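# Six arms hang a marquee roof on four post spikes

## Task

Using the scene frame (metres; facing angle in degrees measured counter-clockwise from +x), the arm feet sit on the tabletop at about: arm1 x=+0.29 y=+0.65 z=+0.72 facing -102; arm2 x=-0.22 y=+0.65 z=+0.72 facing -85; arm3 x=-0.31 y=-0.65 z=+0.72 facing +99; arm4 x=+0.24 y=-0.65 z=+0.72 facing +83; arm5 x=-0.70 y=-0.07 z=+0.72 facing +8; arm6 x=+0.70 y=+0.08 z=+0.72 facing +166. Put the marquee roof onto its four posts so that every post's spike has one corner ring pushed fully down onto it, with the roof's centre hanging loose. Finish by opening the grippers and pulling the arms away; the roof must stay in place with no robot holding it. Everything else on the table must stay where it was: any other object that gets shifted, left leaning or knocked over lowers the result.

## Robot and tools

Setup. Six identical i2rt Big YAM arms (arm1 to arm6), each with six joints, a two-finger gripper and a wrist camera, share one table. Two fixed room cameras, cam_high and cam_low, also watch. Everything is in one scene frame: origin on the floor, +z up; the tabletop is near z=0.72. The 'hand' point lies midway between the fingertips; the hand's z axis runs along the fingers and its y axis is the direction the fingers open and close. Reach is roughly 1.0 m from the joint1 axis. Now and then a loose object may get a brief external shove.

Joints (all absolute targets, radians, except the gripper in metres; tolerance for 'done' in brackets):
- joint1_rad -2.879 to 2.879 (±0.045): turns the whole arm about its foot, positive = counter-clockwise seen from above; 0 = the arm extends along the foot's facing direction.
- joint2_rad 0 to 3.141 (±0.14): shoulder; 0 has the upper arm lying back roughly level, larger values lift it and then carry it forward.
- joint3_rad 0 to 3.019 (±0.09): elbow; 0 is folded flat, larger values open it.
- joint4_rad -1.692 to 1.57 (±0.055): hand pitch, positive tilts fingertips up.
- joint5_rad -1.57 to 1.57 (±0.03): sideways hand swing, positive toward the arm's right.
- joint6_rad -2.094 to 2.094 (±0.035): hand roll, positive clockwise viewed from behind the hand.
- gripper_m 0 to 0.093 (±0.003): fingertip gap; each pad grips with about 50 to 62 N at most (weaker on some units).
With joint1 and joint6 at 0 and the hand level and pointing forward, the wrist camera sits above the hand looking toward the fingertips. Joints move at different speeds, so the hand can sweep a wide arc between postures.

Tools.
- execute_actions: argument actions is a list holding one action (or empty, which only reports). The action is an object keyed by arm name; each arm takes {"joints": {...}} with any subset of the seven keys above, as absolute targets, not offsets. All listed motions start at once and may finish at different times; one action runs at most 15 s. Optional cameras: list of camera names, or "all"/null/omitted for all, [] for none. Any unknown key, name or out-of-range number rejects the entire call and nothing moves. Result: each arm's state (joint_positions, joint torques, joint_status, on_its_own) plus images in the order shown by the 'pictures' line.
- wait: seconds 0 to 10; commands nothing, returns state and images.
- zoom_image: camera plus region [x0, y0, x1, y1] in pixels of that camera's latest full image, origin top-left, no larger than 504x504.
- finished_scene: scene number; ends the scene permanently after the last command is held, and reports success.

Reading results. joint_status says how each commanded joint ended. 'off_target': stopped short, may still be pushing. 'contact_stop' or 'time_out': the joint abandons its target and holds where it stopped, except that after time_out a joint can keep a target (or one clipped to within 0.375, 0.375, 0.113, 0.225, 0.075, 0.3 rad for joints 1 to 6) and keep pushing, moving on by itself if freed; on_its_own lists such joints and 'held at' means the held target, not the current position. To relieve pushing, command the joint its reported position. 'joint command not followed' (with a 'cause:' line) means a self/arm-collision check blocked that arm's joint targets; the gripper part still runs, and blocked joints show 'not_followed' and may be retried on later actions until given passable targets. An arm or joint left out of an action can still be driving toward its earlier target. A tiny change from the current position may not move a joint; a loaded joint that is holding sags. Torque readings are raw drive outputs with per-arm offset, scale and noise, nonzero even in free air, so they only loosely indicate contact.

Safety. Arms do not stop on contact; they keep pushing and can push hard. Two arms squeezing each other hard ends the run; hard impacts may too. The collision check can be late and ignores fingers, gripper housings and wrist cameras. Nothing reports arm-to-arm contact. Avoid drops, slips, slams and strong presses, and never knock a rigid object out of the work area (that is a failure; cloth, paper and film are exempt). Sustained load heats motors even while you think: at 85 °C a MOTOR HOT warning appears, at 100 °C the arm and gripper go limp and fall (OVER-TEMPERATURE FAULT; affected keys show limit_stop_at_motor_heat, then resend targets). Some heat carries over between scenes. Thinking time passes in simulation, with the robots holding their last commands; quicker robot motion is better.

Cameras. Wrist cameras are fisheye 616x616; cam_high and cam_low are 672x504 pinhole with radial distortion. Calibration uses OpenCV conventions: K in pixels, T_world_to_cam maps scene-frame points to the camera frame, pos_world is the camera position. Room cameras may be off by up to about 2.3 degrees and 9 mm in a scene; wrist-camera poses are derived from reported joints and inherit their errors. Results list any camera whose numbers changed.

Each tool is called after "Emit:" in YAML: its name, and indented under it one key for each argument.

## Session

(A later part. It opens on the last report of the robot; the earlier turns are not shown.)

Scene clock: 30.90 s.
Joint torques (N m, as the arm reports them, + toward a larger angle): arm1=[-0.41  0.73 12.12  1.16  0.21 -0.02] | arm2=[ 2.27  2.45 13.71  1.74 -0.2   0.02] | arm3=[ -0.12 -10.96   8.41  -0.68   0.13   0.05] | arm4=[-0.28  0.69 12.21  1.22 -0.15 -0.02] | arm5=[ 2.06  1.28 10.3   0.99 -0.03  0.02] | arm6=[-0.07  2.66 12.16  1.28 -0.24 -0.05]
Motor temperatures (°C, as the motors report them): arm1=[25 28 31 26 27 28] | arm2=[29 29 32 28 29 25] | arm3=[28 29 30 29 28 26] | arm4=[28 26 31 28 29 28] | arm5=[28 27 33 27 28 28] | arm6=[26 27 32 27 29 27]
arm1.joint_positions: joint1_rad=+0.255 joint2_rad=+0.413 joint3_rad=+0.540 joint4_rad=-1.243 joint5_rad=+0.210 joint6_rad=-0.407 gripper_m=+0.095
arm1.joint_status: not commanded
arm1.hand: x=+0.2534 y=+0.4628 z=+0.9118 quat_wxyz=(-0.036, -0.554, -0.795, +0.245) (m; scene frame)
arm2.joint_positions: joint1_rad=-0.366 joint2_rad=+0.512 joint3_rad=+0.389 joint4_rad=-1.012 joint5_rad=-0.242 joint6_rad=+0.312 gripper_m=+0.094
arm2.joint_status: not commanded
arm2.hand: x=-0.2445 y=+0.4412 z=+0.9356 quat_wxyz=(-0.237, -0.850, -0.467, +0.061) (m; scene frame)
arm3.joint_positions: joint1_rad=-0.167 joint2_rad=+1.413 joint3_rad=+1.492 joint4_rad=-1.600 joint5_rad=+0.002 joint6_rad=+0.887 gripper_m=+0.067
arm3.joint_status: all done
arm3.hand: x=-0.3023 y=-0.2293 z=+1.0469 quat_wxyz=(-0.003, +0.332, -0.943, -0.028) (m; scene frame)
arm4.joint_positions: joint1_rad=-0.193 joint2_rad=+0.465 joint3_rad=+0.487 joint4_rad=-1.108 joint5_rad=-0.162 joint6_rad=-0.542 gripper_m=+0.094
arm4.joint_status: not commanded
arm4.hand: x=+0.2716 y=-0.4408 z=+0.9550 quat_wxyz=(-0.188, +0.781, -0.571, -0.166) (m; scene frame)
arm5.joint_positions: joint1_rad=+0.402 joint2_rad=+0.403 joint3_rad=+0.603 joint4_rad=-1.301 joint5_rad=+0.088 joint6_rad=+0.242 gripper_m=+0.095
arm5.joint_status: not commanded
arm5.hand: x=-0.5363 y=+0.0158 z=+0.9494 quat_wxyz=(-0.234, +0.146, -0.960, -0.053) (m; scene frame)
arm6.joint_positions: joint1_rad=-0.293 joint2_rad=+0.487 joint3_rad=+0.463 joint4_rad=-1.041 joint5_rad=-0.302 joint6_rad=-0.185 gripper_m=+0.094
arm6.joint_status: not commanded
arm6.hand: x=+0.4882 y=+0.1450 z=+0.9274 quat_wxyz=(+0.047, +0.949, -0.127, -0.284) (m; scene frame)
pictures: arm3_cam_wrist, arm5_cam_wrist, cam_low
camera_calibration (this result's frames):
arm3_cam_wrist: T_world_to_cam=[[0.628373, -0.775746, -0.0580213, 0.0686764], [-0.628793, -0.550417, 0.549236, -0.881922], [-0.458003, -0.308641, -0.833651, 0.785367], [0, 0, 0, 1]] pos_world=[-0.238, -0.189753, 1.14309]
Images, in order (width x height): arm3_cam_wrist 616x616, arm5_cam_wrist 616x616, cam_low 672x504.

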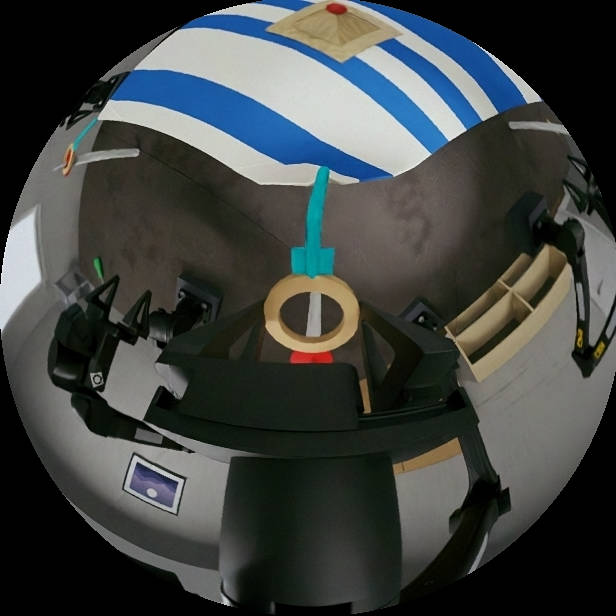

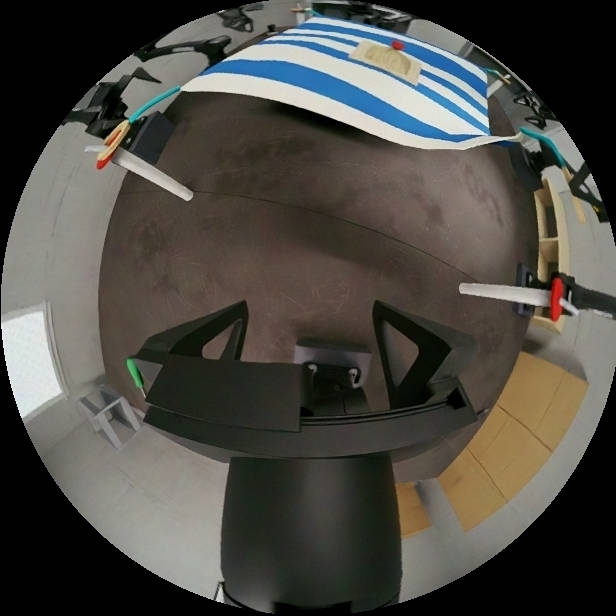

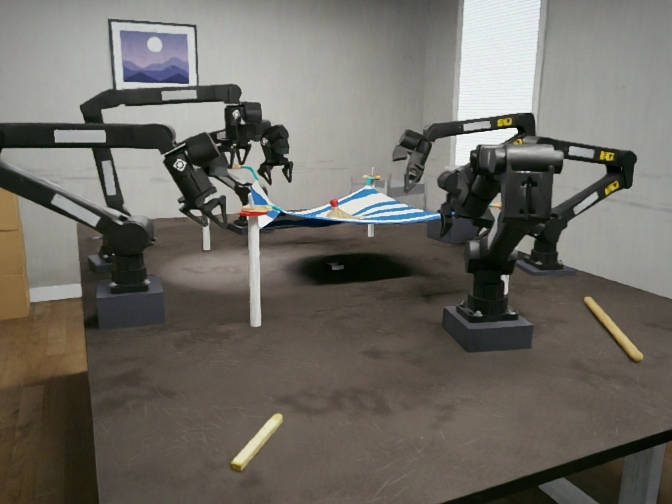

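Emit:
execute_actions:
  actions:
    - {"arm3":{"joints":{"joint1_rad":0.12,"joint2_rad":1.255,"joint3_rad":1.40,"joint4_rad":-1.69,"joint6_rad":1.17}}}
  cameras: ["arm3_cam_wrist","cam_low","arm5_cam_wrist"]

Scene clock: 34.37 s.
Joint torques (N m, as the arm reports them, + toward a larger angle): arm1=[ 0.48  0.67 12.14  1.07  0.25 -0.04] | arm2=[ 2.3   2.31 13.72  1.76 -0.2   0.03] | arm3=[ 0.14 -7.7   8.04 -0.73  0.04  0.2 ] | arm4=[-0.33  0.66 12.2   1.22 -0.15 -0.03] | arm5=[ 1.96  1.31 10.31  0.99 -0.03  0.03] | arm6=[-0.25  2.73 11.97  1.23 -0.24 -0.03]
Motor temperatures (°C, as the motors report them): arm1=[25 28 31 26 27 28] | arm2=[29 29 32 28 29 25] | arm3=[28 29 30 29 28 26] | arm4=[28 26 31 28 29 28] | arm5=[28 27 33 27 28 28] | arm6=[26 27 32 27 29 27]
arm1.joint_positions: joint1_rad=+0.255 joint2_rad=+0.413 joint3_rad=+0.540 joint4_rad=-1.243 joint5_rad=+0.210 joint6_rad=-0.407 gripper_m=+0.095
arm1.joint_status: not commanded
arm1.hand: x=+0.2534 y=+0.4628 z=+0.9118 quat_wxyz=(-0.036, -0.554, -0.795, +0.245) (m; scene frame)
arm2.joint_positions: joint1_rad=-0.366 joint2_rad=+0.512 joint3_rad=+0.389 joint4_rad=-1.012 joint5_rad=-0.242 joint6_rad=+0.312 gripper_m=+0.094
arm2.joint_status: not commanded
arm2.hand: x=-0.2445 y=+0.4412 z=+0.9356 quat_wxyz=(-0.237, -0.850, -0.467, +0.061) (m; scene frame)
arm3.joint_positions: joint1_rad=+0.119 joint2_rad=+1.248 joint3_rad=+1.397 joint4_rad=-1.675 joint5_rad=+0.005 joint6_rad=+1.163 gripper_m=+0.067
arm3.joint_status: all done
arm3.hand: x=-0.4021 y=-0.3106 z=+1.0705 quat_wxyz=(+0.002, +0.337, -0.941, -0.027) (m; scene frame)
arm4.joint_positions: joint1_rad=-0.193 joint2_rad=+0.465 joint3_rad=+0.487 joint4_rad=-1.108 joint5_rad=-0.162 joint6_rad=-0.542 gripper_m=+0.094
arm4.joint_status: not commanded
arm4.hand: x=+0.2716 y=-0.4408 z=+0.9550 quat_wxyz=(-0.188, +0.781, -0.571, -0.166) (m; scene frame)
arm5.joint_positions: joint1_rad=+0.402 joint2_rad=+0.403 joint3_rad=+0.603 joint4_rad=-1.301 joint5_rad=+0.088 joint6_rad=+0.242 gripper_m=+0.095
arm5.joint_status: not commanded
arm5.hand: x=-0.5363 y=+0.0158 z=+0.9494 quat_wxyz=(-0.234, +0.146, -0.960, -0.053) (m; scene frame)
arm6.joint_positions: joint1_rad=-0.293 joint2_rad=+0.487 joint3_rad=+0.463 joint4_rad=-1.041 joint5_rad=-0.302 joint6_rad=-0.185 gripper_m=+0.094
arm6.joint_status: not commanded
arm6.hand: x=+0.4882 y=+0.1450 z=+0.9274 quat_wxyz=(+0.047, +0.949, -0.127, -0.284) (m; scene frame)
pictures: arm3_cam_wrist, arm5_cam_wrist, cam_low
camera_calibration (this result's frames):
arm3_cam_wrist: T_world_to_cam=[[0.635712, -0.769587, -0.0600467, 0.0767336], [-0.618238, -0.55418, 0.557374, -1.00793], [-0.462225, -0.317206, -0.828087, 0.723967], [0, 0, 0, 1]] pos_world=[-0.337283, -0.269872, 1.16591]
Images, in order (width x height): arm3_cam_wrist 616x616, arm5_cam_wrist 616x616, cam_low 672x504.

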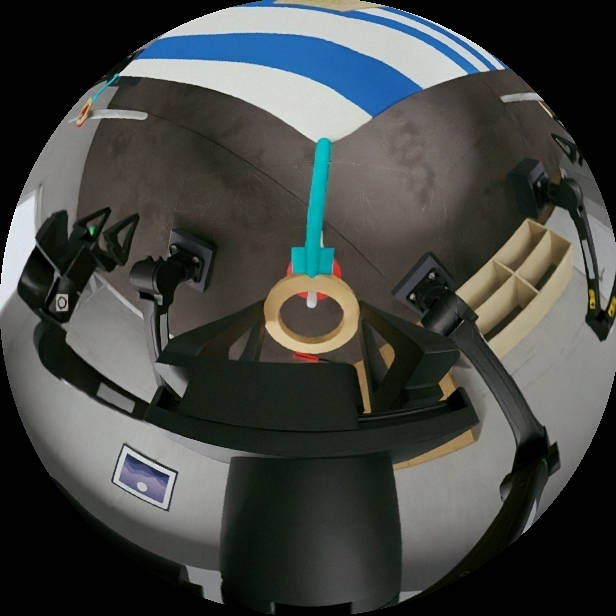

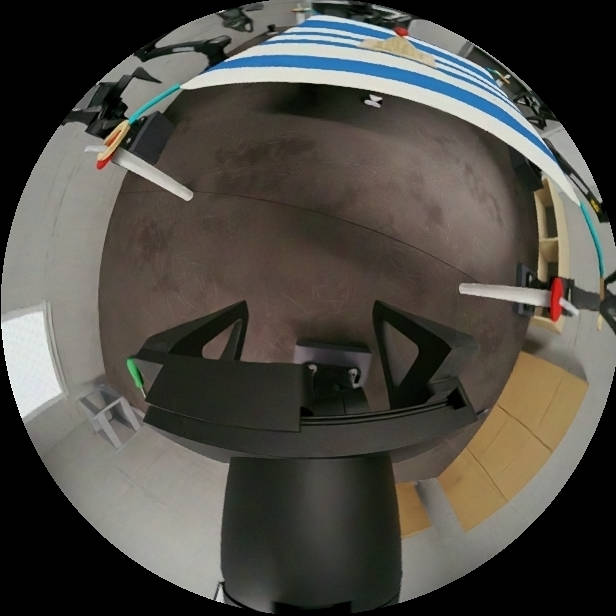

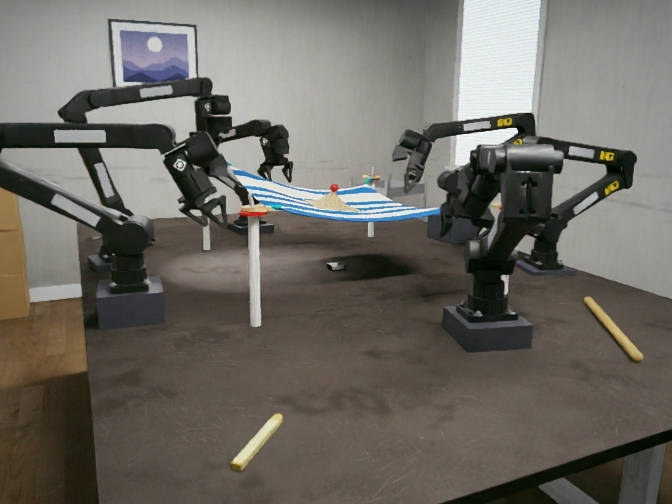

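Emit:
execute_actions:
  actions:
    - {"arm3":{"joints":{"joint1_rad":0.165,"joint3_rad":1.325,"joint4_rad":-1.645,"joint6_rad":1.21}}}
  cameras: ["arm3_cam_wrist","arm5_cam_wrist"]

Emit:
zoom_image:
  camera: "arm3_cam_wrist"
  region: [230,220,400,380]

Scene clock: 36.37 s.
Joint torques (N m, as the arm reports them, + toward a larger angle): arm1=[-0.2   0.65 12.18  1.31  0.22  0.  ] | arm2=[ 2.39  2.42 13.71  1.73 -0.2   0.03] | arm3=[ 1.12 -7.46  7.68  0.2   0.01  0.2 ] | arm4=[-0.32  0.67 12.2   1.22 -0.15 -0.02] | arm5=[ 1.99  1.32 10.32  1.01 -0.03  0.02] | arm6=[ 0.1   2.63 12.04  1.31 -0.24 -0.03]
Motor temperatures (°C, as the motors report them): arm1=[25 28 31 26 27 28] | arm2=[29 29 32 28 29 25] | arm3=[28 29 30 29 28 26] | arm4=[28 26 31 28 29 28] | arm5=[28 27 33 27 28 28] | arm6=[26 27 32 27 29 27]
arm1.joint_positions: joint1_rad=+0.255 joint2_rad=+0.413 joint3_rad=+0.540 joint4_rad=-1.243 joint5_rad=+0.210 joint6_rad=-0.407 gripper_m=+0.095
arm1.joint_status: not commanded
arm1.hand: x=+0.2534 y=+0.4628 z=+0.9118 quat_wxyz=(-0.036, -0.554, -0.795, +0.245) (m; scene frame)
arm2.joint_positions: joint1_rad=-0.366 joint2_rad=+0.512 joint3_rad=+0.389 joint4_rad=-1.012 joint5_rad=-0.242 joint6_rad=+0.312 gripper_m=+0.094
arm2.joint_status: not commanded
arm2.hand: x=-0.2445 y=+0.4412 z=+0.9356 quat_wxyz=(-0.237, -0.850, -0.467, +0.061) (m; scene frame)
arm3.joint_positions: joint1_rad=+0.152 joint2_rad=+1.248 joint3_rad=+1.324 joint4_rad=-1.656 joint5_rad=+0.006 joint6_rad=+1.203 gripper_m=+0.067
arm3.joint_status: all done
arm3.hand: x=-0.4103 y=-0.3232 z=+1.0425 quat_wxyz=(+0.003, +0.334, -0.943, +0.000) (m; scene frame)
arm4.joint_positions: joint1_rad=-0.193 joint2_rad=+0.465 joint3_rad=+0.487 joint4_rad=-1.108 joint5_rad=-0.162 joint6_rad=-0.542 gripper_m=+0.094
arm4.joint_status: not commanded
arm4.hand: x=+0.2716 y=-0.4408 z=+0.9550 quat_wxyz=(-0.188, +0.781, -0.571, -0.166) (m; scene frame)
arm5.joint_positions: joint1_rad=+0.402 joint2_rad=+0.403 joint3_rad=+0.603 joint4_rad=-1.301 joint5_rad=+0.088 joint6_rad=+0.242 gripper_m=+0.095
arm5.joint_status: not commanded
arm5.hand: x=-0.5363 y=+0.0158 z=+0.9494 quat_wxyz=(-0.234, +0.146, -0.960, -0.053) (m; scene frame)
arm6.joint_positions: joint1_rad=-0.293 joint2_rad=+0.487 joint3_rad=+0.463 joint4_rad=-1.041 joint5_rad=-0.302 joint6_rad=-0.185 gripper_m=+0.094
arm6.joint_status: not commanded
arm6.hand: x=+0.4882 y=+0.1450 z=+0.9274 quat_wxyz=(+0.047, +0.949, -0.127, -0.284) (m; scene frame)
pictures: arm3_cam_wrist, arm5_cam_wrist
camera_calibration (this result's frames):
arm3_cam_wrist: T_world_to_cam=[[0.631454, -0.775349, -0.00999649, 0.0147573], [-0.630735, -0.521093, 0.575009, -1.01731], [-0.451041, -0.356787, -0.818086, 0.674343], [0, 0, 0, 1]] pos_world=[-0.346814, -0.278073, 1.13678]
Images, in order (width x height): arm3_cam_wrist 616x616, arm5_cam_wrist 616x616.

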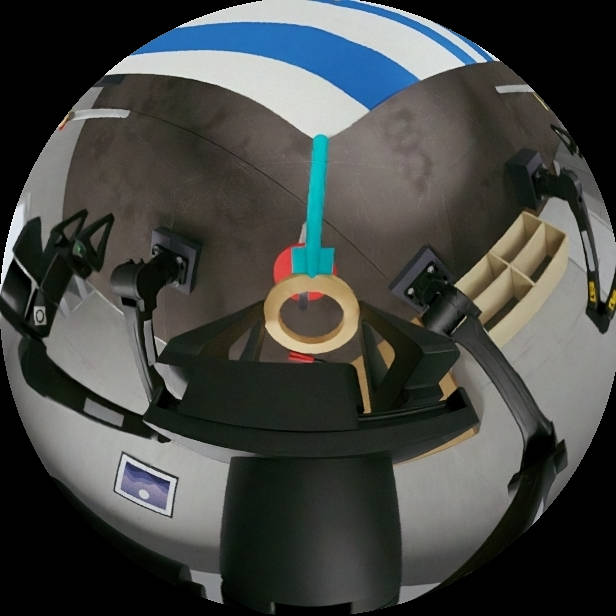

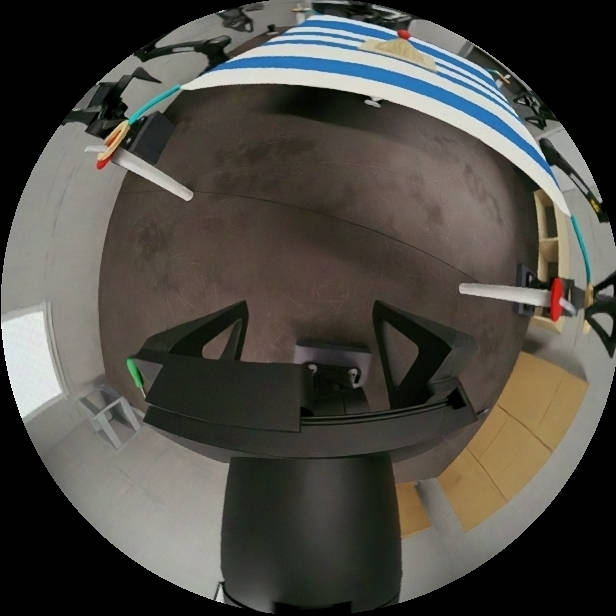

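Region (230, 220, 400, 380) of arm3_cam_wrist's 616x616 image, scaled by 2.965, with more detail than that image has; it fills the top 474 rows of this view, and the rest is white.

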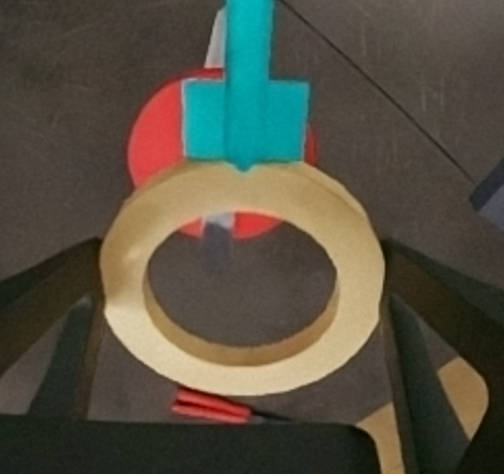

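Emit:
execute_actions:
  actions:
    - {"arm3":{"joints":{"joint1_rad":0.21,"joint3_rad":1.285,"joint4_rad":-1.595,"joint6_rad":1.24}}}
  cameras: ["arm3_cam_wrist"]

Emit:
zoom_image:
  camera: "arm3_cam_wrist"
  region: [230,220,400,380]

Scene clock: 38.37 s.
Joint torques (N m, as the arm reports them, + toward a larger angle): arm1=[-0.18  0.99 12.14  1.17  0.19 -0.04] | arm2=[ 2.32  2.45 13.7   1.76 -0.2   0.02] | arm3=[ 1.26 -8.    7.33  0.24 -0.09  0.22] | arm4=[-0.28  0.68 12.21  1.21 -0.15 -0.02] | arm5=[ 1.96  1.37 10.33  0.98 -0.03  0.02] | arm6=[-0.01  2.65 12.06  1.31 -0.25 -0.04]
Motor temperatures (°C, as the motors report them): arm1=[25 28 31 26 27 28] | arm2=[29 29 32 28 29 25] | arm3=[28 29 30 29 28 26] | arm4=[28 26 31 28 29 28] | arm5=[28 27 33 27 28 28] | arm6=[26 27 32 27 29 27]
arm1.joint_positions: joint1_rad=+0.255 joint2_rad=+0.413 joint3_rad=+0.540 joint4_rad=-1.243 joint5_rad=+0.210 joint6_rad=-0.407 gripper_m=+0.095
arm1.joint_status: not commanded
arm1.hand: x=+0.2534 y=+0.4628 z=+0.9118 quat_wxyz=(-0.036, -0.554, -0.795, +0.245) (m; scene frame)
arm2.joint_positions: joint1_rad=-0.366 joint2_rad=+0.512 joint3_rad=+0.389 joint4_rad=-1.012 joint5_rad=-0.242 joint6_rad=+0.312 gripper_m=+0.094
arm2.joint_status: not commanded
arm2.hand: x=-0.2445 y=+0.4412 z=+0.9356 quat_wxyz=(-0.237, -0.850, -0.467, +0.061) (m; scene frame)
arm3.joint_positions: joint1_rad=+0.195 joint2_rad=+1.248 joint3_rad=+1.287 joint4_rad=-1.606 joint5_rad=+0.010 joint6_rad=+1.234 gripper_m=+0.067
arm3.joint_status: all done
arm3.hand: x=-0.4256 y=-0.3240 z=+1.0289 quat_wxyz=(+0.001, +0.340, -0.941, -0.007) (m; scene frame)
arm4.joint_positions: joint1_rad=-0.193 joint2_rad=+0.465 joint3_rad=+0.487 joint4_rad=-1.108 joint5_rad=-0.162 joint6_rad=-0.542 gripper_m=+0.094
arm4.joint_status: not commanded
arm4.hand: x=+0.2716 y=-0.4408 z=+0.9550 quat_wxyz=(-0.188, +0.781, -0.571, -0.166) (m; scene frame)
arm5.joint_positions: joint1_rad=+0.402 joint2_rad=+0.403 joint3_rad=+0.603 joint4_rad=-1.301 joint5_rad=+0.088 joint6_rad=+0.242 gripper_m=+0.095
arm5.joint_status: not commanded
arm5.hand: x=-0.5363 y=+0.0158 z=+0.9494 quat_wxyz=(-0.234, +0.146, -0.960, -0.053) (m; scene frame)
arm6.joint_positions: joint1_rad=-0.293 joint2_rad=+0.487 joint3_rad=+0.463 joint4_rad=-1.041 joint5_rad=-0.302 joint6_rad=-0.185 gripper_m=+0.094
arm6.joint_status: not commanded
arm6.hand: x=+0.4882 y=+0.1450 z=+0.9274 quat_wxyz=(+0.047, +0.949, -0.127, -0.284) (m; scene frame)
pictures: arm3_cam_wrist
camera_calibration (this result's frames):
arm3_cam_wrist: T_world_to_cam=[[0.64071, -0.767478, -0.0216206, 0.0421149], [-0.623762, -0.536739, 0.568183, -1.01457], [-0.447673, -0.350555, -0.822618, 0.664177], [0, 0, 0, 1]] pos_world=[-0.362497, -0.279404, 1.12373]
Images, in order (width x height): arm3_cam_wrist 616x616.

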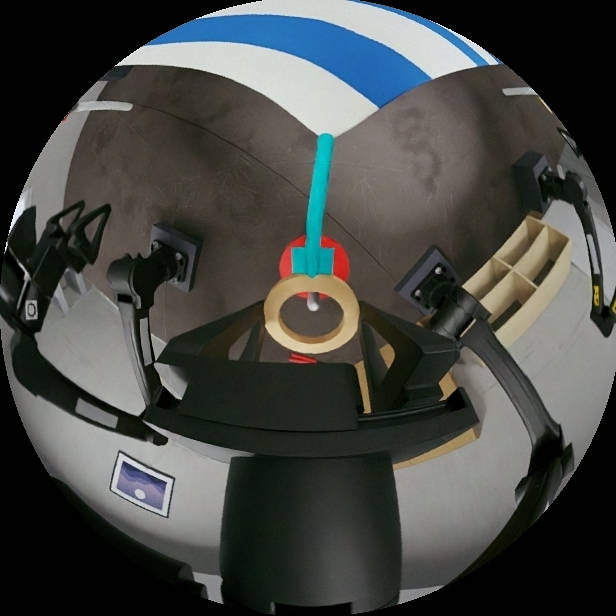

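Region (230, 220, 400, 380) of arm3_cam_wrist's 616x616 image, scaled by 2.965, with more detail than that image has; it fills the top 474 rows of this view, and the rest is white.

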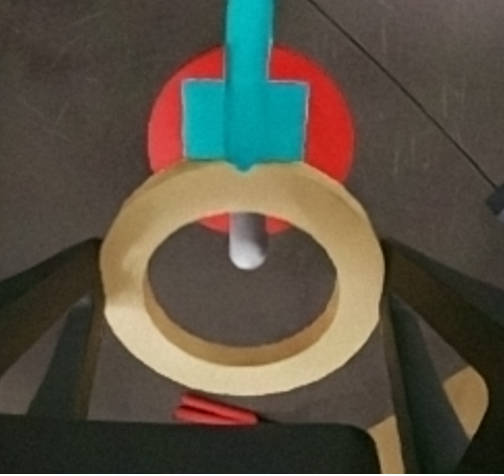

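Emit:
execute_actions:
  actions:
    - {"arm3":{"joints":{"joint3_rad":1.215,"joint4_rad":-1.525}}}
  cameras: ["arm3_cam_wrist"]

Emit:
zoom_image:
  camera: "arm3_cam_wrist"
  region: [230,220,400,380]

Scene clock: 39.87 s.
Joint torques (N m, as the arm reports them, + toward a larger angle): arm1=[-0.28  0.73 12.24  1.22  0.2  -0.05] | arm2=[ 2.4   2.36 13.71  1.79 -0.2   0.02] | arm3=[ 1.3  -7.86  7.62  0.24 -0.1   0.2 ] | arm4=[-0.26  0.66 12.2   1.22 -0.15 -0.03] | arm5=[ 2.03  1.32 10.33  0.97 -0.03  0.03] | arm6=[ 0.11  2.85 12.06  1.4  -0.26 -0.06]
Motor temperatures (°C, as the motors report them): arm1=[25 28 31 26 27 28] | arm2=[29 29 33 28 29 25] | arm3=[28 29 30 29 28 26] | arm4=[28 26 31 28 29 28] | arm5=[28 27 34 27 28 28] | arm6=[26 27 33 27 29 27]
arm1.joint_positions: joint1_rad=+0.255 joint2_rad=+0.413 joint3_rad=+0.540 joint4_rad=-1.243 joint5_rad=+0.210 joint6_rad=-0.407 gripper_m=+0.095
arm1.joint_status: not commanded
arm1.hand: x=+0.2534 y=+0.4628 z=+0.9118 quat_wxyz=(-0.036, -0.554, -0.795, +0.245) (m; scene frame)
arm2.joint_positions: joint1_rad=-0.366 joint2_rad=+0.512 joint3_rad=+0.389 joint4_rad=-1.012 joint5_rad=-0.242 joint6_rad=+0.312 gripper_m=+0.094
arm2.joint_status: not commanded
arm2.hand: x=-0.2445 y=+0.4412 z=+0.9356 quat_wxyz=(-0.237, -0.850, -0.467, +0.061) (m; scene frame)
arm3.joint_positions: joint1_rad=+0.195 joint2_rad=+1.248 joint3_rad=+1.215 joint4_rad=-1.537 joint5_rad=+0.010 joint6_rad=+1.235 gripper_m=+0.067
arm3.joint_status: all done
arm3.hand: x=-0.4257 y=-0.3245 z=+1.0011 quat_wxyz=(+0.001, +0.339, -0.941, -0.006) (m; scene frame)
arm4.joint_positions: joint1_rad=-0.193 joint2_rad=+0.465 joint3_rad=+0.487 joint4_rad=-1.108 joint5_rad=-0.162 joint6_rad=-0.542 gripper_m=+0.094
arm4.joint_status: not commanded
arm4.hand: x=+0.2716 y=-0.4408 z=+0.9550 quat_wxyz=(-0.188, +0.781, -0.571, -0.166) (m; scene frame)
arm5.joint_positions: joint1_rad=+0.402 joint2_rad=+0.403 joint3_rad=+0.603 joint4_rad=-1.301 joint5_rad=+0.088 joint6_rad=+0.242 gripper_m=+0.095
arm5.joint_status: not commanded
arm5.hand: x=-0.5363 y=+0.0158 z=+0.9494 quat_wxyz=(-0.234, +0.146, -0.960, -0.053) (m; scene frame)
arm6.joint_positions: joint1_rad=-0.293 joint2_rad=+0.487 joint3_rad=+0.463 joint4_rad=-1.041 joint5_rad=-0.302 joint6_rad=-0.185 gripper_m=+0.094
arm6.joint_status: not commanded
arm6.hand: x=+0.4882 y=+0.1450 z=+0.9274 quat_wxyz=(+0.047, +0.949, -0.127, -0.284) (m; scene frame)
pictures: arm3_cam_wrist
camera_calibration (this result's frames):
arm3_cam_wrist: T_world_to_cam=[[0.640173, -0.768002, -0.0187451, 0.037983], [-0.624753, -0.534656, 0.569058, -0.999731], [-0.44706, -0.352585, -0.822084, 0.640111], [0, 0, 0, 1]] pos_world=[-0.362732, -0.279648, 1.09584]
Images, in order (width x height): arm3_cam_wrist 616x616.

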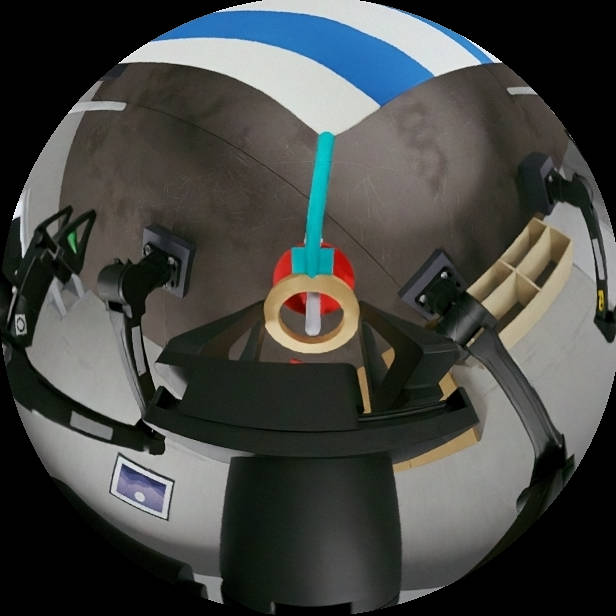

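Region (230, 220, 400, 380) of arm3_cam_wrist's 616x616 image, scaled by 2.965, with more detail than that image has; it fills the top 474 rows of this view, and the rest is white.

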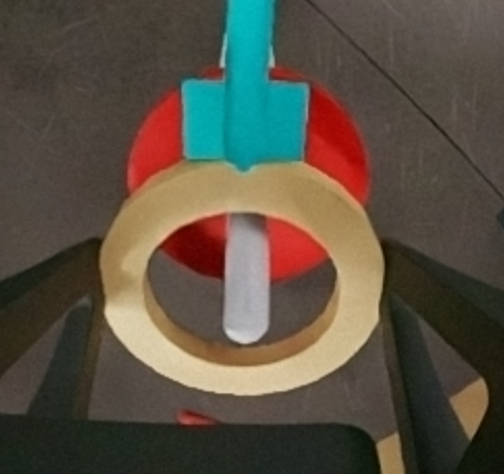

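Emit:
execute_actions:
  actions:
    - {"arm3":{"joints":{"joint3_rad":1.17,"joint4_rad":-1.48}}}
  cameras: ["arm3_cam_wrist","arm5_cam_wrist"]

Emit:
zoom_image:
  camera: "arm5_cam_wrist"
  region: [480,210,616,380]

Scene clock: 41.63 s.
Joint torques (N m, as the arm reports them, + toward a larger angle): arm1=[ 0.29  0.65 12.1   1.16  0.21 -0.01] | arm2=[ 2.32  2.4  13.69  1.77 -0.19  0.03] | arm3=[ 1.22 -7.6   7.56  0.25 -0.1   0.2 ] | arm4=[-0.27  0.65 12.21  1.22 -0.15 -0.02] | arm5=[ 2.07  1.32 10.33  1.   -0.03  0.03] | arm6=[ 0.24  2.76 12.08  1.33 -0.24 -0.06]
Motor temperatures (°C, as the motors report them): arm1=[25 28 31 26 27 28] | arm2=[29 29 33 28 29 25] | arm3=[28 29 30 29 28 26] | arm4=[28 26 32 28 29 28] | arm5=[28 27 34 27 28 28] | arm6=[26 27 33 27 29 27]
arm1.joint_positions: joint1_rad=+0.255 joint2_rad=+0.413 joint3_rad=+0.540 joint4_rad=-1.243 joint5_rad=+0.210 joint6_rad=-0.407 gripper_m=+0.095
arm1.joint_status: not commanded
arm1.hand: x=+0.2534 y=+0.4628 z=+0.9118 quat_wxyz=(-0.036, -0.554, -0.795, +0.245) (m; scene frame)
arm2.joint_positions: joint1_rad=-0.366 joint2_rad=+0.512 joint3_rad=+0.389 joint4_rad=-1.012 joint5_rad=-0.242 joint6_rad=+0.312 gripper_m=+0.094
arm2.joint_status: not commanded
arm2.hand: x=-0.2445 y=+0.4412 z=+0.9356 quat_wxyz=(-0.237, -0.850, -0.467, +0.061) (m; scene frame)
arm3.joint_positions: joint1_rad=+0.195 joint2_rad=+1.248 joint3_rad=+1.173 joint4_rad=-1.492 joint5_rad=+0.010 joint6_rad=+1.235 gripper_m=+0.067
arm3.joint_status: all done
arm3.hand: x=-0.4259 y=-0.3245 z=+0.9851 quat_wxyz=(+0.001, +0.339, -0.941, -0.007) (m; scene frame)
arm4.joint_positions: joint1_rad=-0.193 joint2_rad=+0.465 joint3_rad=+0.487 joint4_rad=-1.108 joint5_rad=-0.162 joint6_rad=-0.542 gripper_m=+0.094
arm4.joint_status: not commanded
arm4.hand: x=+0.2716 y=-0.4408 z=+0.9550 quat_wxyz=(-0.188, +0.781, -0.571, -0.166) (m; scene frame)
arm5.joint_positions: joint1_rad=+0.402 joint2_rad=+0.403 joint3_rad=+0.603 joint4_rad=-1.301 joint5_rad=+0.088 joint6_rad=+0.242 gripper_m=+0.095
arm5.joint_status: not commanded
arm5.hand: x=-0.5363 y=+0.0158 z=+0.9494 quat_wxyz=(-0.234, +0.146, -0.960, -0.053) (m; scene frame)
arm6.joint_positions: joint1_rad=-0.293 joint2_rad=+0.487 joint3_rad=+0.463 joint4_rad=-1.041 joint5_rad=-0.302 joint6_rad=-0.185 gripper_m=+0.094
arm6.joint_status: not commanded
arm6.hand: x=+0.4882 y=+0.1450 z=+0.9274 quat_wxyz=(+0.047, +0.949, -0.127, -0.284) (m; scene frame)
pictures: arm3_cam_wrist, arm5_cam_wrist
camera_calibration (this result's frames):
arm3_cam_wrist: T_world_to_cam=[[0.640125, -0.767967, -0.021623, 0.0406105], [-0.624166, -0.53626, 0.568192, -0.990172], [-0.447948, -0.350217, -0.822612, 0.627774], [0, 0, 0, 1]] pos_world=[-0.362818, -0.279945, 1.0799]
Images, in order (width x height): arm3_cam_wrist 616x616, arm5_cam_wrist 616x616.

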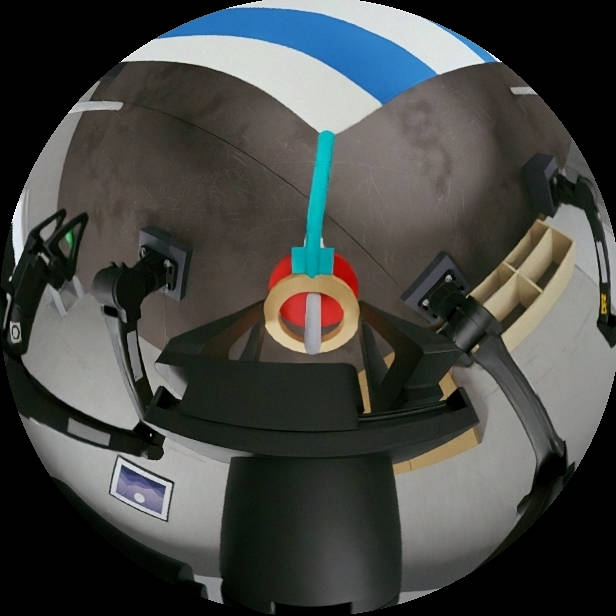

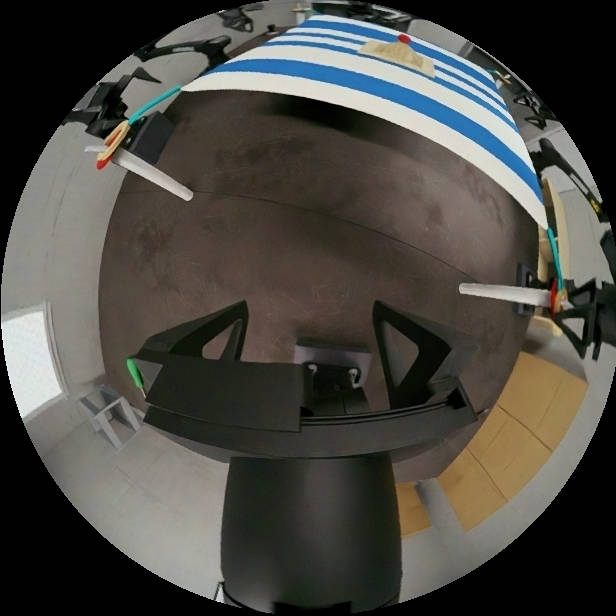

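Region (480, 210, 616, 380) of arm5_cam_wrist's 616x616 image, scaled by 2.965, with more detail than that image has; it fills the left 403 columns of this view, and the rest is white.

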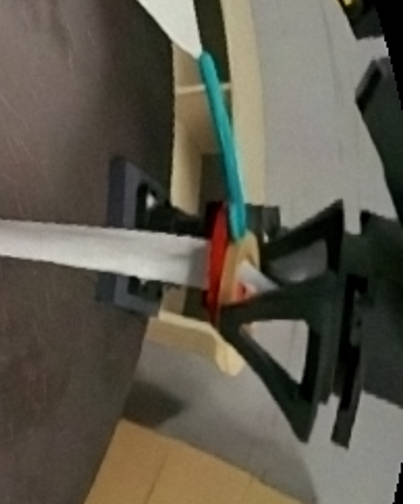

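Emit:
execute_actions:
  actions:
    - {"arm3":{"joints":{"joint1_rad":0.15,"joint3_rad":1.155,"joint4_rad":-1.435}}}
  cameras: ["arm3_cam_wrist"]

Emit:
execute_actions:
  actions:
    - {"arm3":{"joints":{"gripper_m":0.093}}}
  cameras: ["arm3_cam_wrist"]

Emit:
execute_actions:
  actions:
    - {"arm3":{"joints":{"joint3_rad":1.40,"joint4_rad":-1.68}}}
  cameras: ["arm3_cam_wrist"]

Scene clock: 43.23 s.
Joint torques (N m, as the arm reports them, + toward a larger angle): arm1=[ 0.04  0.44 12.04  1.24  0.22 -0.02] | arm2=[ 2.32  2.33 13.72  1.72 -0.2   0.03] | arm3=[ 0.09 -7.66  6.92  0.59 -0.02  0.17] | arm4=[-0.27  0.7  12.2   1.22 -0.15 -0.02] | arm5=[ 2.02  1.34 10.33  0.97 -0.03  0.02] | arm6=[-0.05  2.89 12.03  1.35 -0.26 -0.05]
Motor temperatures (°C, as the motors report them): arm1=[25 28 31 26 27 28] | arm2=[29 29 33 28 29 25] | arm3=[28 29 30 29 28 26] | arm4=[28 26 32 28 29 28] | arm5=[28 27 34 27 28 28] | arm6=[26 27 33 27 29 27]
arm1.joint_positions: joint1_rad=+0.255 joint2_rad=+0.413 joint3_rad=+0.540 joint4_rad=-1.243 joint5_rad=+0.210 joint6_rad=-0.407 gripper_m=+0.095
arm1.joint_status: not commanded
arm1.hand: x=+0.2534 y=+0.4628 z=+0.9118 quat_wxyz=(-0.036, -0.554, -0.795, +0.245) (m; scene frame)
arm2.joint_positions: joint1_rad=-0.366 joint2_rad=+0.512 joint3_rad=+0.389 joint4_rad=-1.012 joint5_rad=-0.242 joint6_rad=+0.312 gripper_m=+0.094
arm2.joint_status: not commanded
arm2.hand: x=-0.2445 y=+0.4412 z=+0.9356 quat_wxyz=(-0.237, -0.850, -0.467, +0.061) (m; scene frame)
arm3.joint_positions: joint1_rad=+0.150 joint2_rad=+1.248 joint3_rad=+1.167 joint4_rad=-1.453 joint5_rad=+0.008 joint6_rad=+1.237 gripper_m=+0.067
arm3.joint_status: all done
arm3.hand: x=-0.4137 y=-0.3122 z=+0.9828 quat_wxyz=(+0.002, +0.316, -0.948, -0.023) (m; scene frame)
arm4.joint_positions: joint1_rad=-0.193 joint2_rad=+0.465 joint3_rad=+0.487 joint4_rad=-1.108 joint5_rad=-0.162 joint6_rad=-0.542 gripper_m=+0.094
arm4.joint_status: not commanded
arm4.hand: x=+0.2716 y=-0.4408 z=+0.9550 quat_wxyz=(-0.188, +0.781, -0.571, -0.166) (m; scene frame)
arm5.joint_positions: joint1_rad=+0.402 joint2_rad=+0.403 joint3_rad=+0.603 joint4_rad=-1.301 joint5_rad=+0.088 joint6_rad=+0.242 gripper_m=+0.095
arm5.joint_status: not commanded
arm5.hand: x=-0.5363 y=+0.0158 z=+0.9494 quat_wxyz=(-0.234, +0.146, -0.960, -0.053) (m; scene frame)
arm6.joint_positions: joint1_rad=-0.293 joint2_rad=+0.487 joint3_rad=+0.463 joint4_rad=-1.041 joint5_rad=-0.302 joint6_rad=-0.185 gripper_m=+0.094
arm6.joint_status: not commanded
arm6.hand: x=+0.4882 y=+0.1450 z=+0.9274 quat_wxyz=(+0.047, +0.949, -0.127, -0.284) (m; scene frame)
pictures: arm3_cam_wrist
camera_calibration (this result's frames):
arm3_cam_wrist: T_world_to_cam=[[0.601792, -0.796941, -0.0522612, 0.047406], [-0.642429, -0.521914, 0.561151, -0.970826], [-0.47448, -0.304122, -0.826062, 0.642468], [0, 0, 0, 1]] pos_world=[-0.347377, -0.273519, 1.07798]
Images, in order (width x height): arm3_cam_wrist 616x616.

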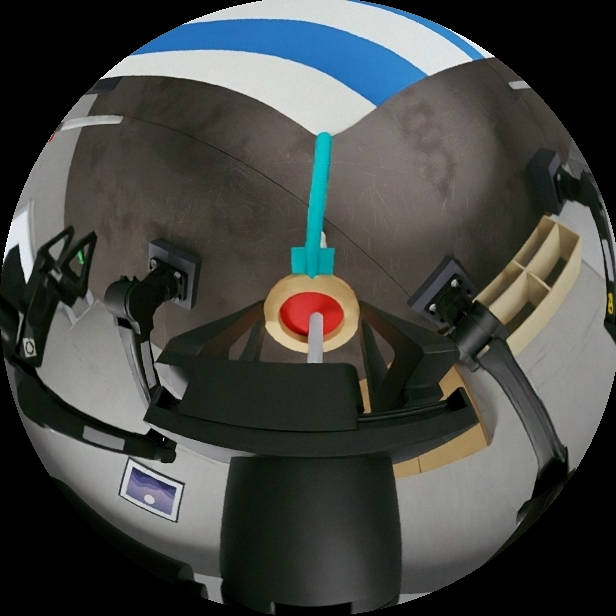

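Scene clock: 43.80 s.
Joint torques (N m, as the arm reports them, + toward a larger angle): arm1=[-0.28  0.39 12.29  1.16  0.18 -0.01] | arm2=[ 2.23  2.46 13.7   1.73 -0.2   0.02] | arm3=[ 0.13 -7.52  7.27  0.39  0.08  0.17] | arm4=[-0.3   0.61 12.19  1.22 -0.15 -0.02] | arm5=[ 2.03  1.35 10.31  0.99 -0.03  0.02] | arm6=[-0.14  3.   12.05  1.35 -0.25 -0.03]
Motor temperatures (°C, as the motors report them): arm1=[25 28 31 26 27 28] | arm2=[29 29 33 28 29 25] | arm3=[28 29 30 29 28 26] | arm4=[28 26 32 28 29 28] | arm5=[28 27 34 27 28 28] | arm6=[26 27 33 27 29 27]
arm1.joint_positions: joint1_rad=+0.255 joint2_rad=+0.413 joint3_rad=+0.540 joint4_rad=-1.243 joint5_rad=+0.210 joint6_rad=-0.407 gripper_m=+0.095
arm1.joint_status: not commanded
arm1.hand: x=+0.2534 y=+0.4628 z=+0.9118 quat_wxyz=(-0.036, -0.554, -0.795, +0.245) (m; scene frame)
arm2.joint_positions: joint1_rad=-0.366 joint2_rad=+0.512 joint3_rad=+0.389 joint4_rad=-1.012 joint5_rad=-0.242 joint6_rad=+0.312 gripper_m=+0.094
arm2.joint_status: not commanded
arm2.hand: x=-0.2445 y=+0.4412 z=+0.9356 quat_wxyz=(-0.237, -0.850, -0.467, +0.061) (m; scene frame)
arm3.joint_positions: joint1_rad=+0.150 joint2_rad=+1.248 joint3_rad=+1.162 joint4_rad=-1.448 joint5_rad=+0.004 joint6_rad=+1.237 gripper_m=+0.093
arm3.joint_status: all done
arm3.hand: x=-0.4143 y=-0.3123 z=+0.9812 quat_wxyz=(+0.004, +0.316, -0.948, -0.023) (m; scene frame)
arm4.joint_positions: joint1_rad=-0.193 joint2_rad=+0.465 joint3_rad=+0.487 joint4_rad=-1.108 joint5_rad=-0.162 joint6_rad=-0.542 gripper_m=+0.094
arm4.joint_status: not commanded
arm4.hand: x=+0.2716 y=-0.4408 z=+0.9550 quat_wxyz=(-0.188, +0.781, -0.571, -0.166) (m; scene frame)
arm5.joint_positions: joint1_rad=+0.402 joint2_rad=+0.403 joint3_rad=+0.603 joint4_rad=-1.301 joint5_rad=+0.088 joint6_rad=+0.242 gripper_m=+0.095
arm5.joint_status: not commanded
arm5.hand: x=-0.5363 y=+0.0158 z=+0.9494 quat_wxyz=(-0.234, +0.146, -0.960, -0.053) (m; scene frame)
arm6.joint_positions: joint1_rad=-0.293 joint2_rad=+0.487 joint3_rad=+0.463 joint4_rad=-1.041 joint5_rad=-0.302 joint6_rad=-0.185 gripper_m=+0.094
arm6.joint_status: not commanded
arm6.hand: x=+0.4882 y=+0.1450 z=+0.9274 quat_wxyz=(+0.047, +0.949, -0.127, -0.284) (m; scene frame)
pictures: arm3_cam_wrist
camera_calibration (this result's frames):
arm3_cam_wrist: T_world_to_cam=[[0.601724, -0.796869, -0.0541108, 0.0493984], [-0.640384, -0.521829, 0.563563, -0.971878], [-0.477323, -0.304458, -0.824299, 0.637823], [0, 0, 0, 1]] pos_world=[-0.347651, -0.273599, 1.07614]
Images, in order (width x height): arm3_cam_wrist 616x616.

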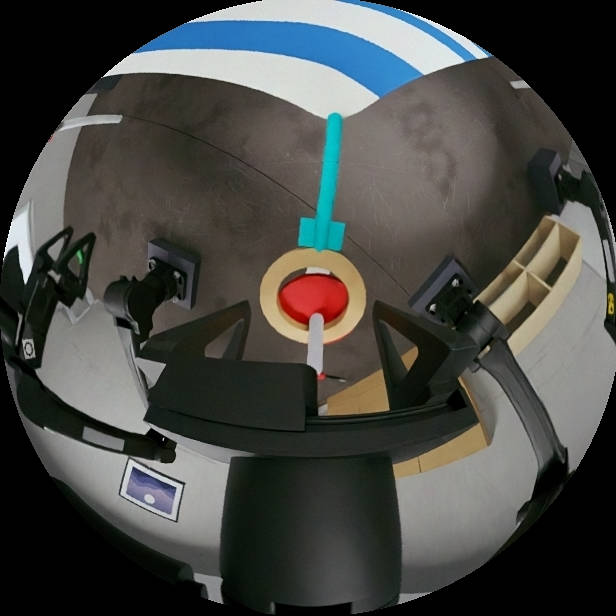

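Scene clock: 44.83 s.
Joint torques (N m, as the arm reports them, + toward a larger angle): arm1=[-0.13  0.8  12.04  1.01  0.21  0.01] | arm2=[ 2.31  2.4  13.68  1.75 -0.2   0.03] | arm3=[ 0.14 -8.02  9.99 -0.74  0.09  0.17] | arm4=[-0.31  0.65 12.22  1.21 -0.15 -0.03] | arm5=[ 1.89  1.35 10.32  1.01 -0.04  0.02] | arm6=[ 0.07  2.87 12.13  1.42 -0.23 -0.04]
Motor temperatures (°C, as the motors report them): arm1=[25 28 31 26 27 28] | arm2=[29 29 33 28 29 25] | arm3=[28 29 30 29 28 26] | arm4=[28 26 32 28 29 28] | arm5=[28 27 34 27 28 28] | arm6=[26 27 33 27 29 27]
arm1.joint_positions: joint1_rad=+0.255 joint2_rad=+0.413 joint3_rad=+0.540 joint4_rad=-1.243 joint5_rad=+0.210 joint6_rad=-0.407 gripper_m=+0.095
arm1.joint_status: not commanded
arm1.hand: x=+0.2534 y=+0.4628 z=+0.9118 quat_wxyz=(-0.036, -0.554, -0.795, +0.245) (m; scene frame)
arm2.joint_positions: joint1_rad=-0.366 joint2_rad=+0.512 joint3_rad=+0.389 joint4_rad=-1.012 joint5_rad=-0.242 joint6_rad=+0.312 gripper_m=+0.094
arm2.joint_status: not commanded
arm2.hand: x=-0.2445 y=+0.4412 z=+0.9356 quat_wxyz=(-0.237, -0.850, -0.467, +0.061) (m; scene frame)
arm3.joint_positions: joint1_rad=+0.150 joint2_rad=+1.249 joint3_rad=+1.366 joint4_rad=-1.665 joint5_rad=+0.004 joint6_rad=+1.237 gripper_m=+0.093
arm3.joint_status: all done
arm3.hand: x=-0.4120 y=-0.3169 z=+1.0585 quat_wxyz=(+0.004, +0.316, -0.948, -0.016) (m; scene frame)
arm4.joint_positions: joint1_rad=-0.193 joint2_rad=+0.465 joint3_rad=+0.487 joint4_rad=-1.108 joint5_rad=-0.162 joint6_rad=-0.542 gripper_m=+0.094
arm4.joint_status: not commanded
arm4.hand: x=+0.2716 y=-0.4408 z=+0.9550 quat_wxyz=(-0.188, +0.781, -0.571, -0.166) (m; scene frame)
arm5.joint_positions: joint1_rad=+0.402 joint2_rad=+0.403 joint3_rad=+0.603 joint4_rad=-1.301 joint5_rad=+0.088 joint6_rad=+0.242 gripper_m=+0.095
arm5.joint_status: not commanded
arm5.hand: x=-0.5363 y=+0.0158 z=+0.9494 quat_wxyz=(-0.234, +0.146, -0.960, -0.053) (m; scene frame)
arm6.joint_positions: joint1_rad=-0.293 joint2_rad=+0.487 joint3_rad=+0.463 joint4_rad=-1.041 joint5_rad=-0.302 joint6_rad=-0.185 gripper_m=+0.094
arm6.joint_status: not commanded
arm6.hand: x=+0.4882 y=+0.1450 z=+0.9274 quat_wxyz=(+0.047, +0.949, -0.127, -0.284) (m; scene frame)
pictures: arm3_cam_wrist
camera_calibration (this result's frames):
arm3_cam_wrist: T_world_to_cam=[[0.602051, -0.79739, -0.0412859, 0.0349225], [-0.642462, -0.514482, 0.567935, -1.01944], [-0.474107, -0.315401, -0.822037, 0.696726], [0, 0, 0, 1]] pos_world=[-0.345656, -0.276889, 1.15315]
Images, in order (width x height): arm3_cam_wrist 616x616.

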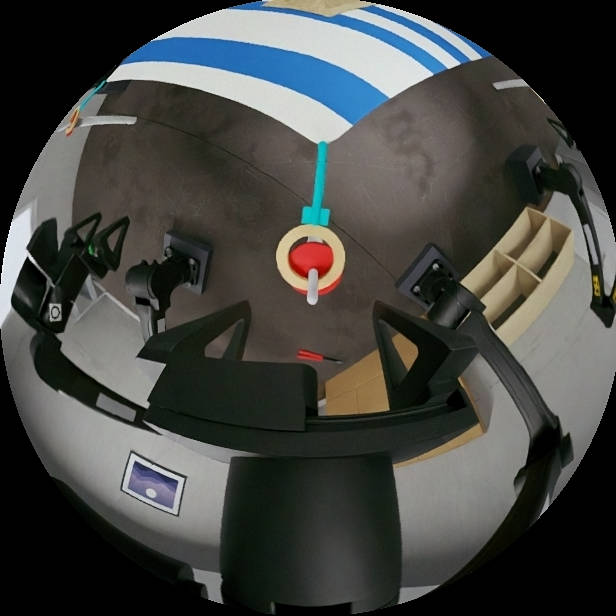

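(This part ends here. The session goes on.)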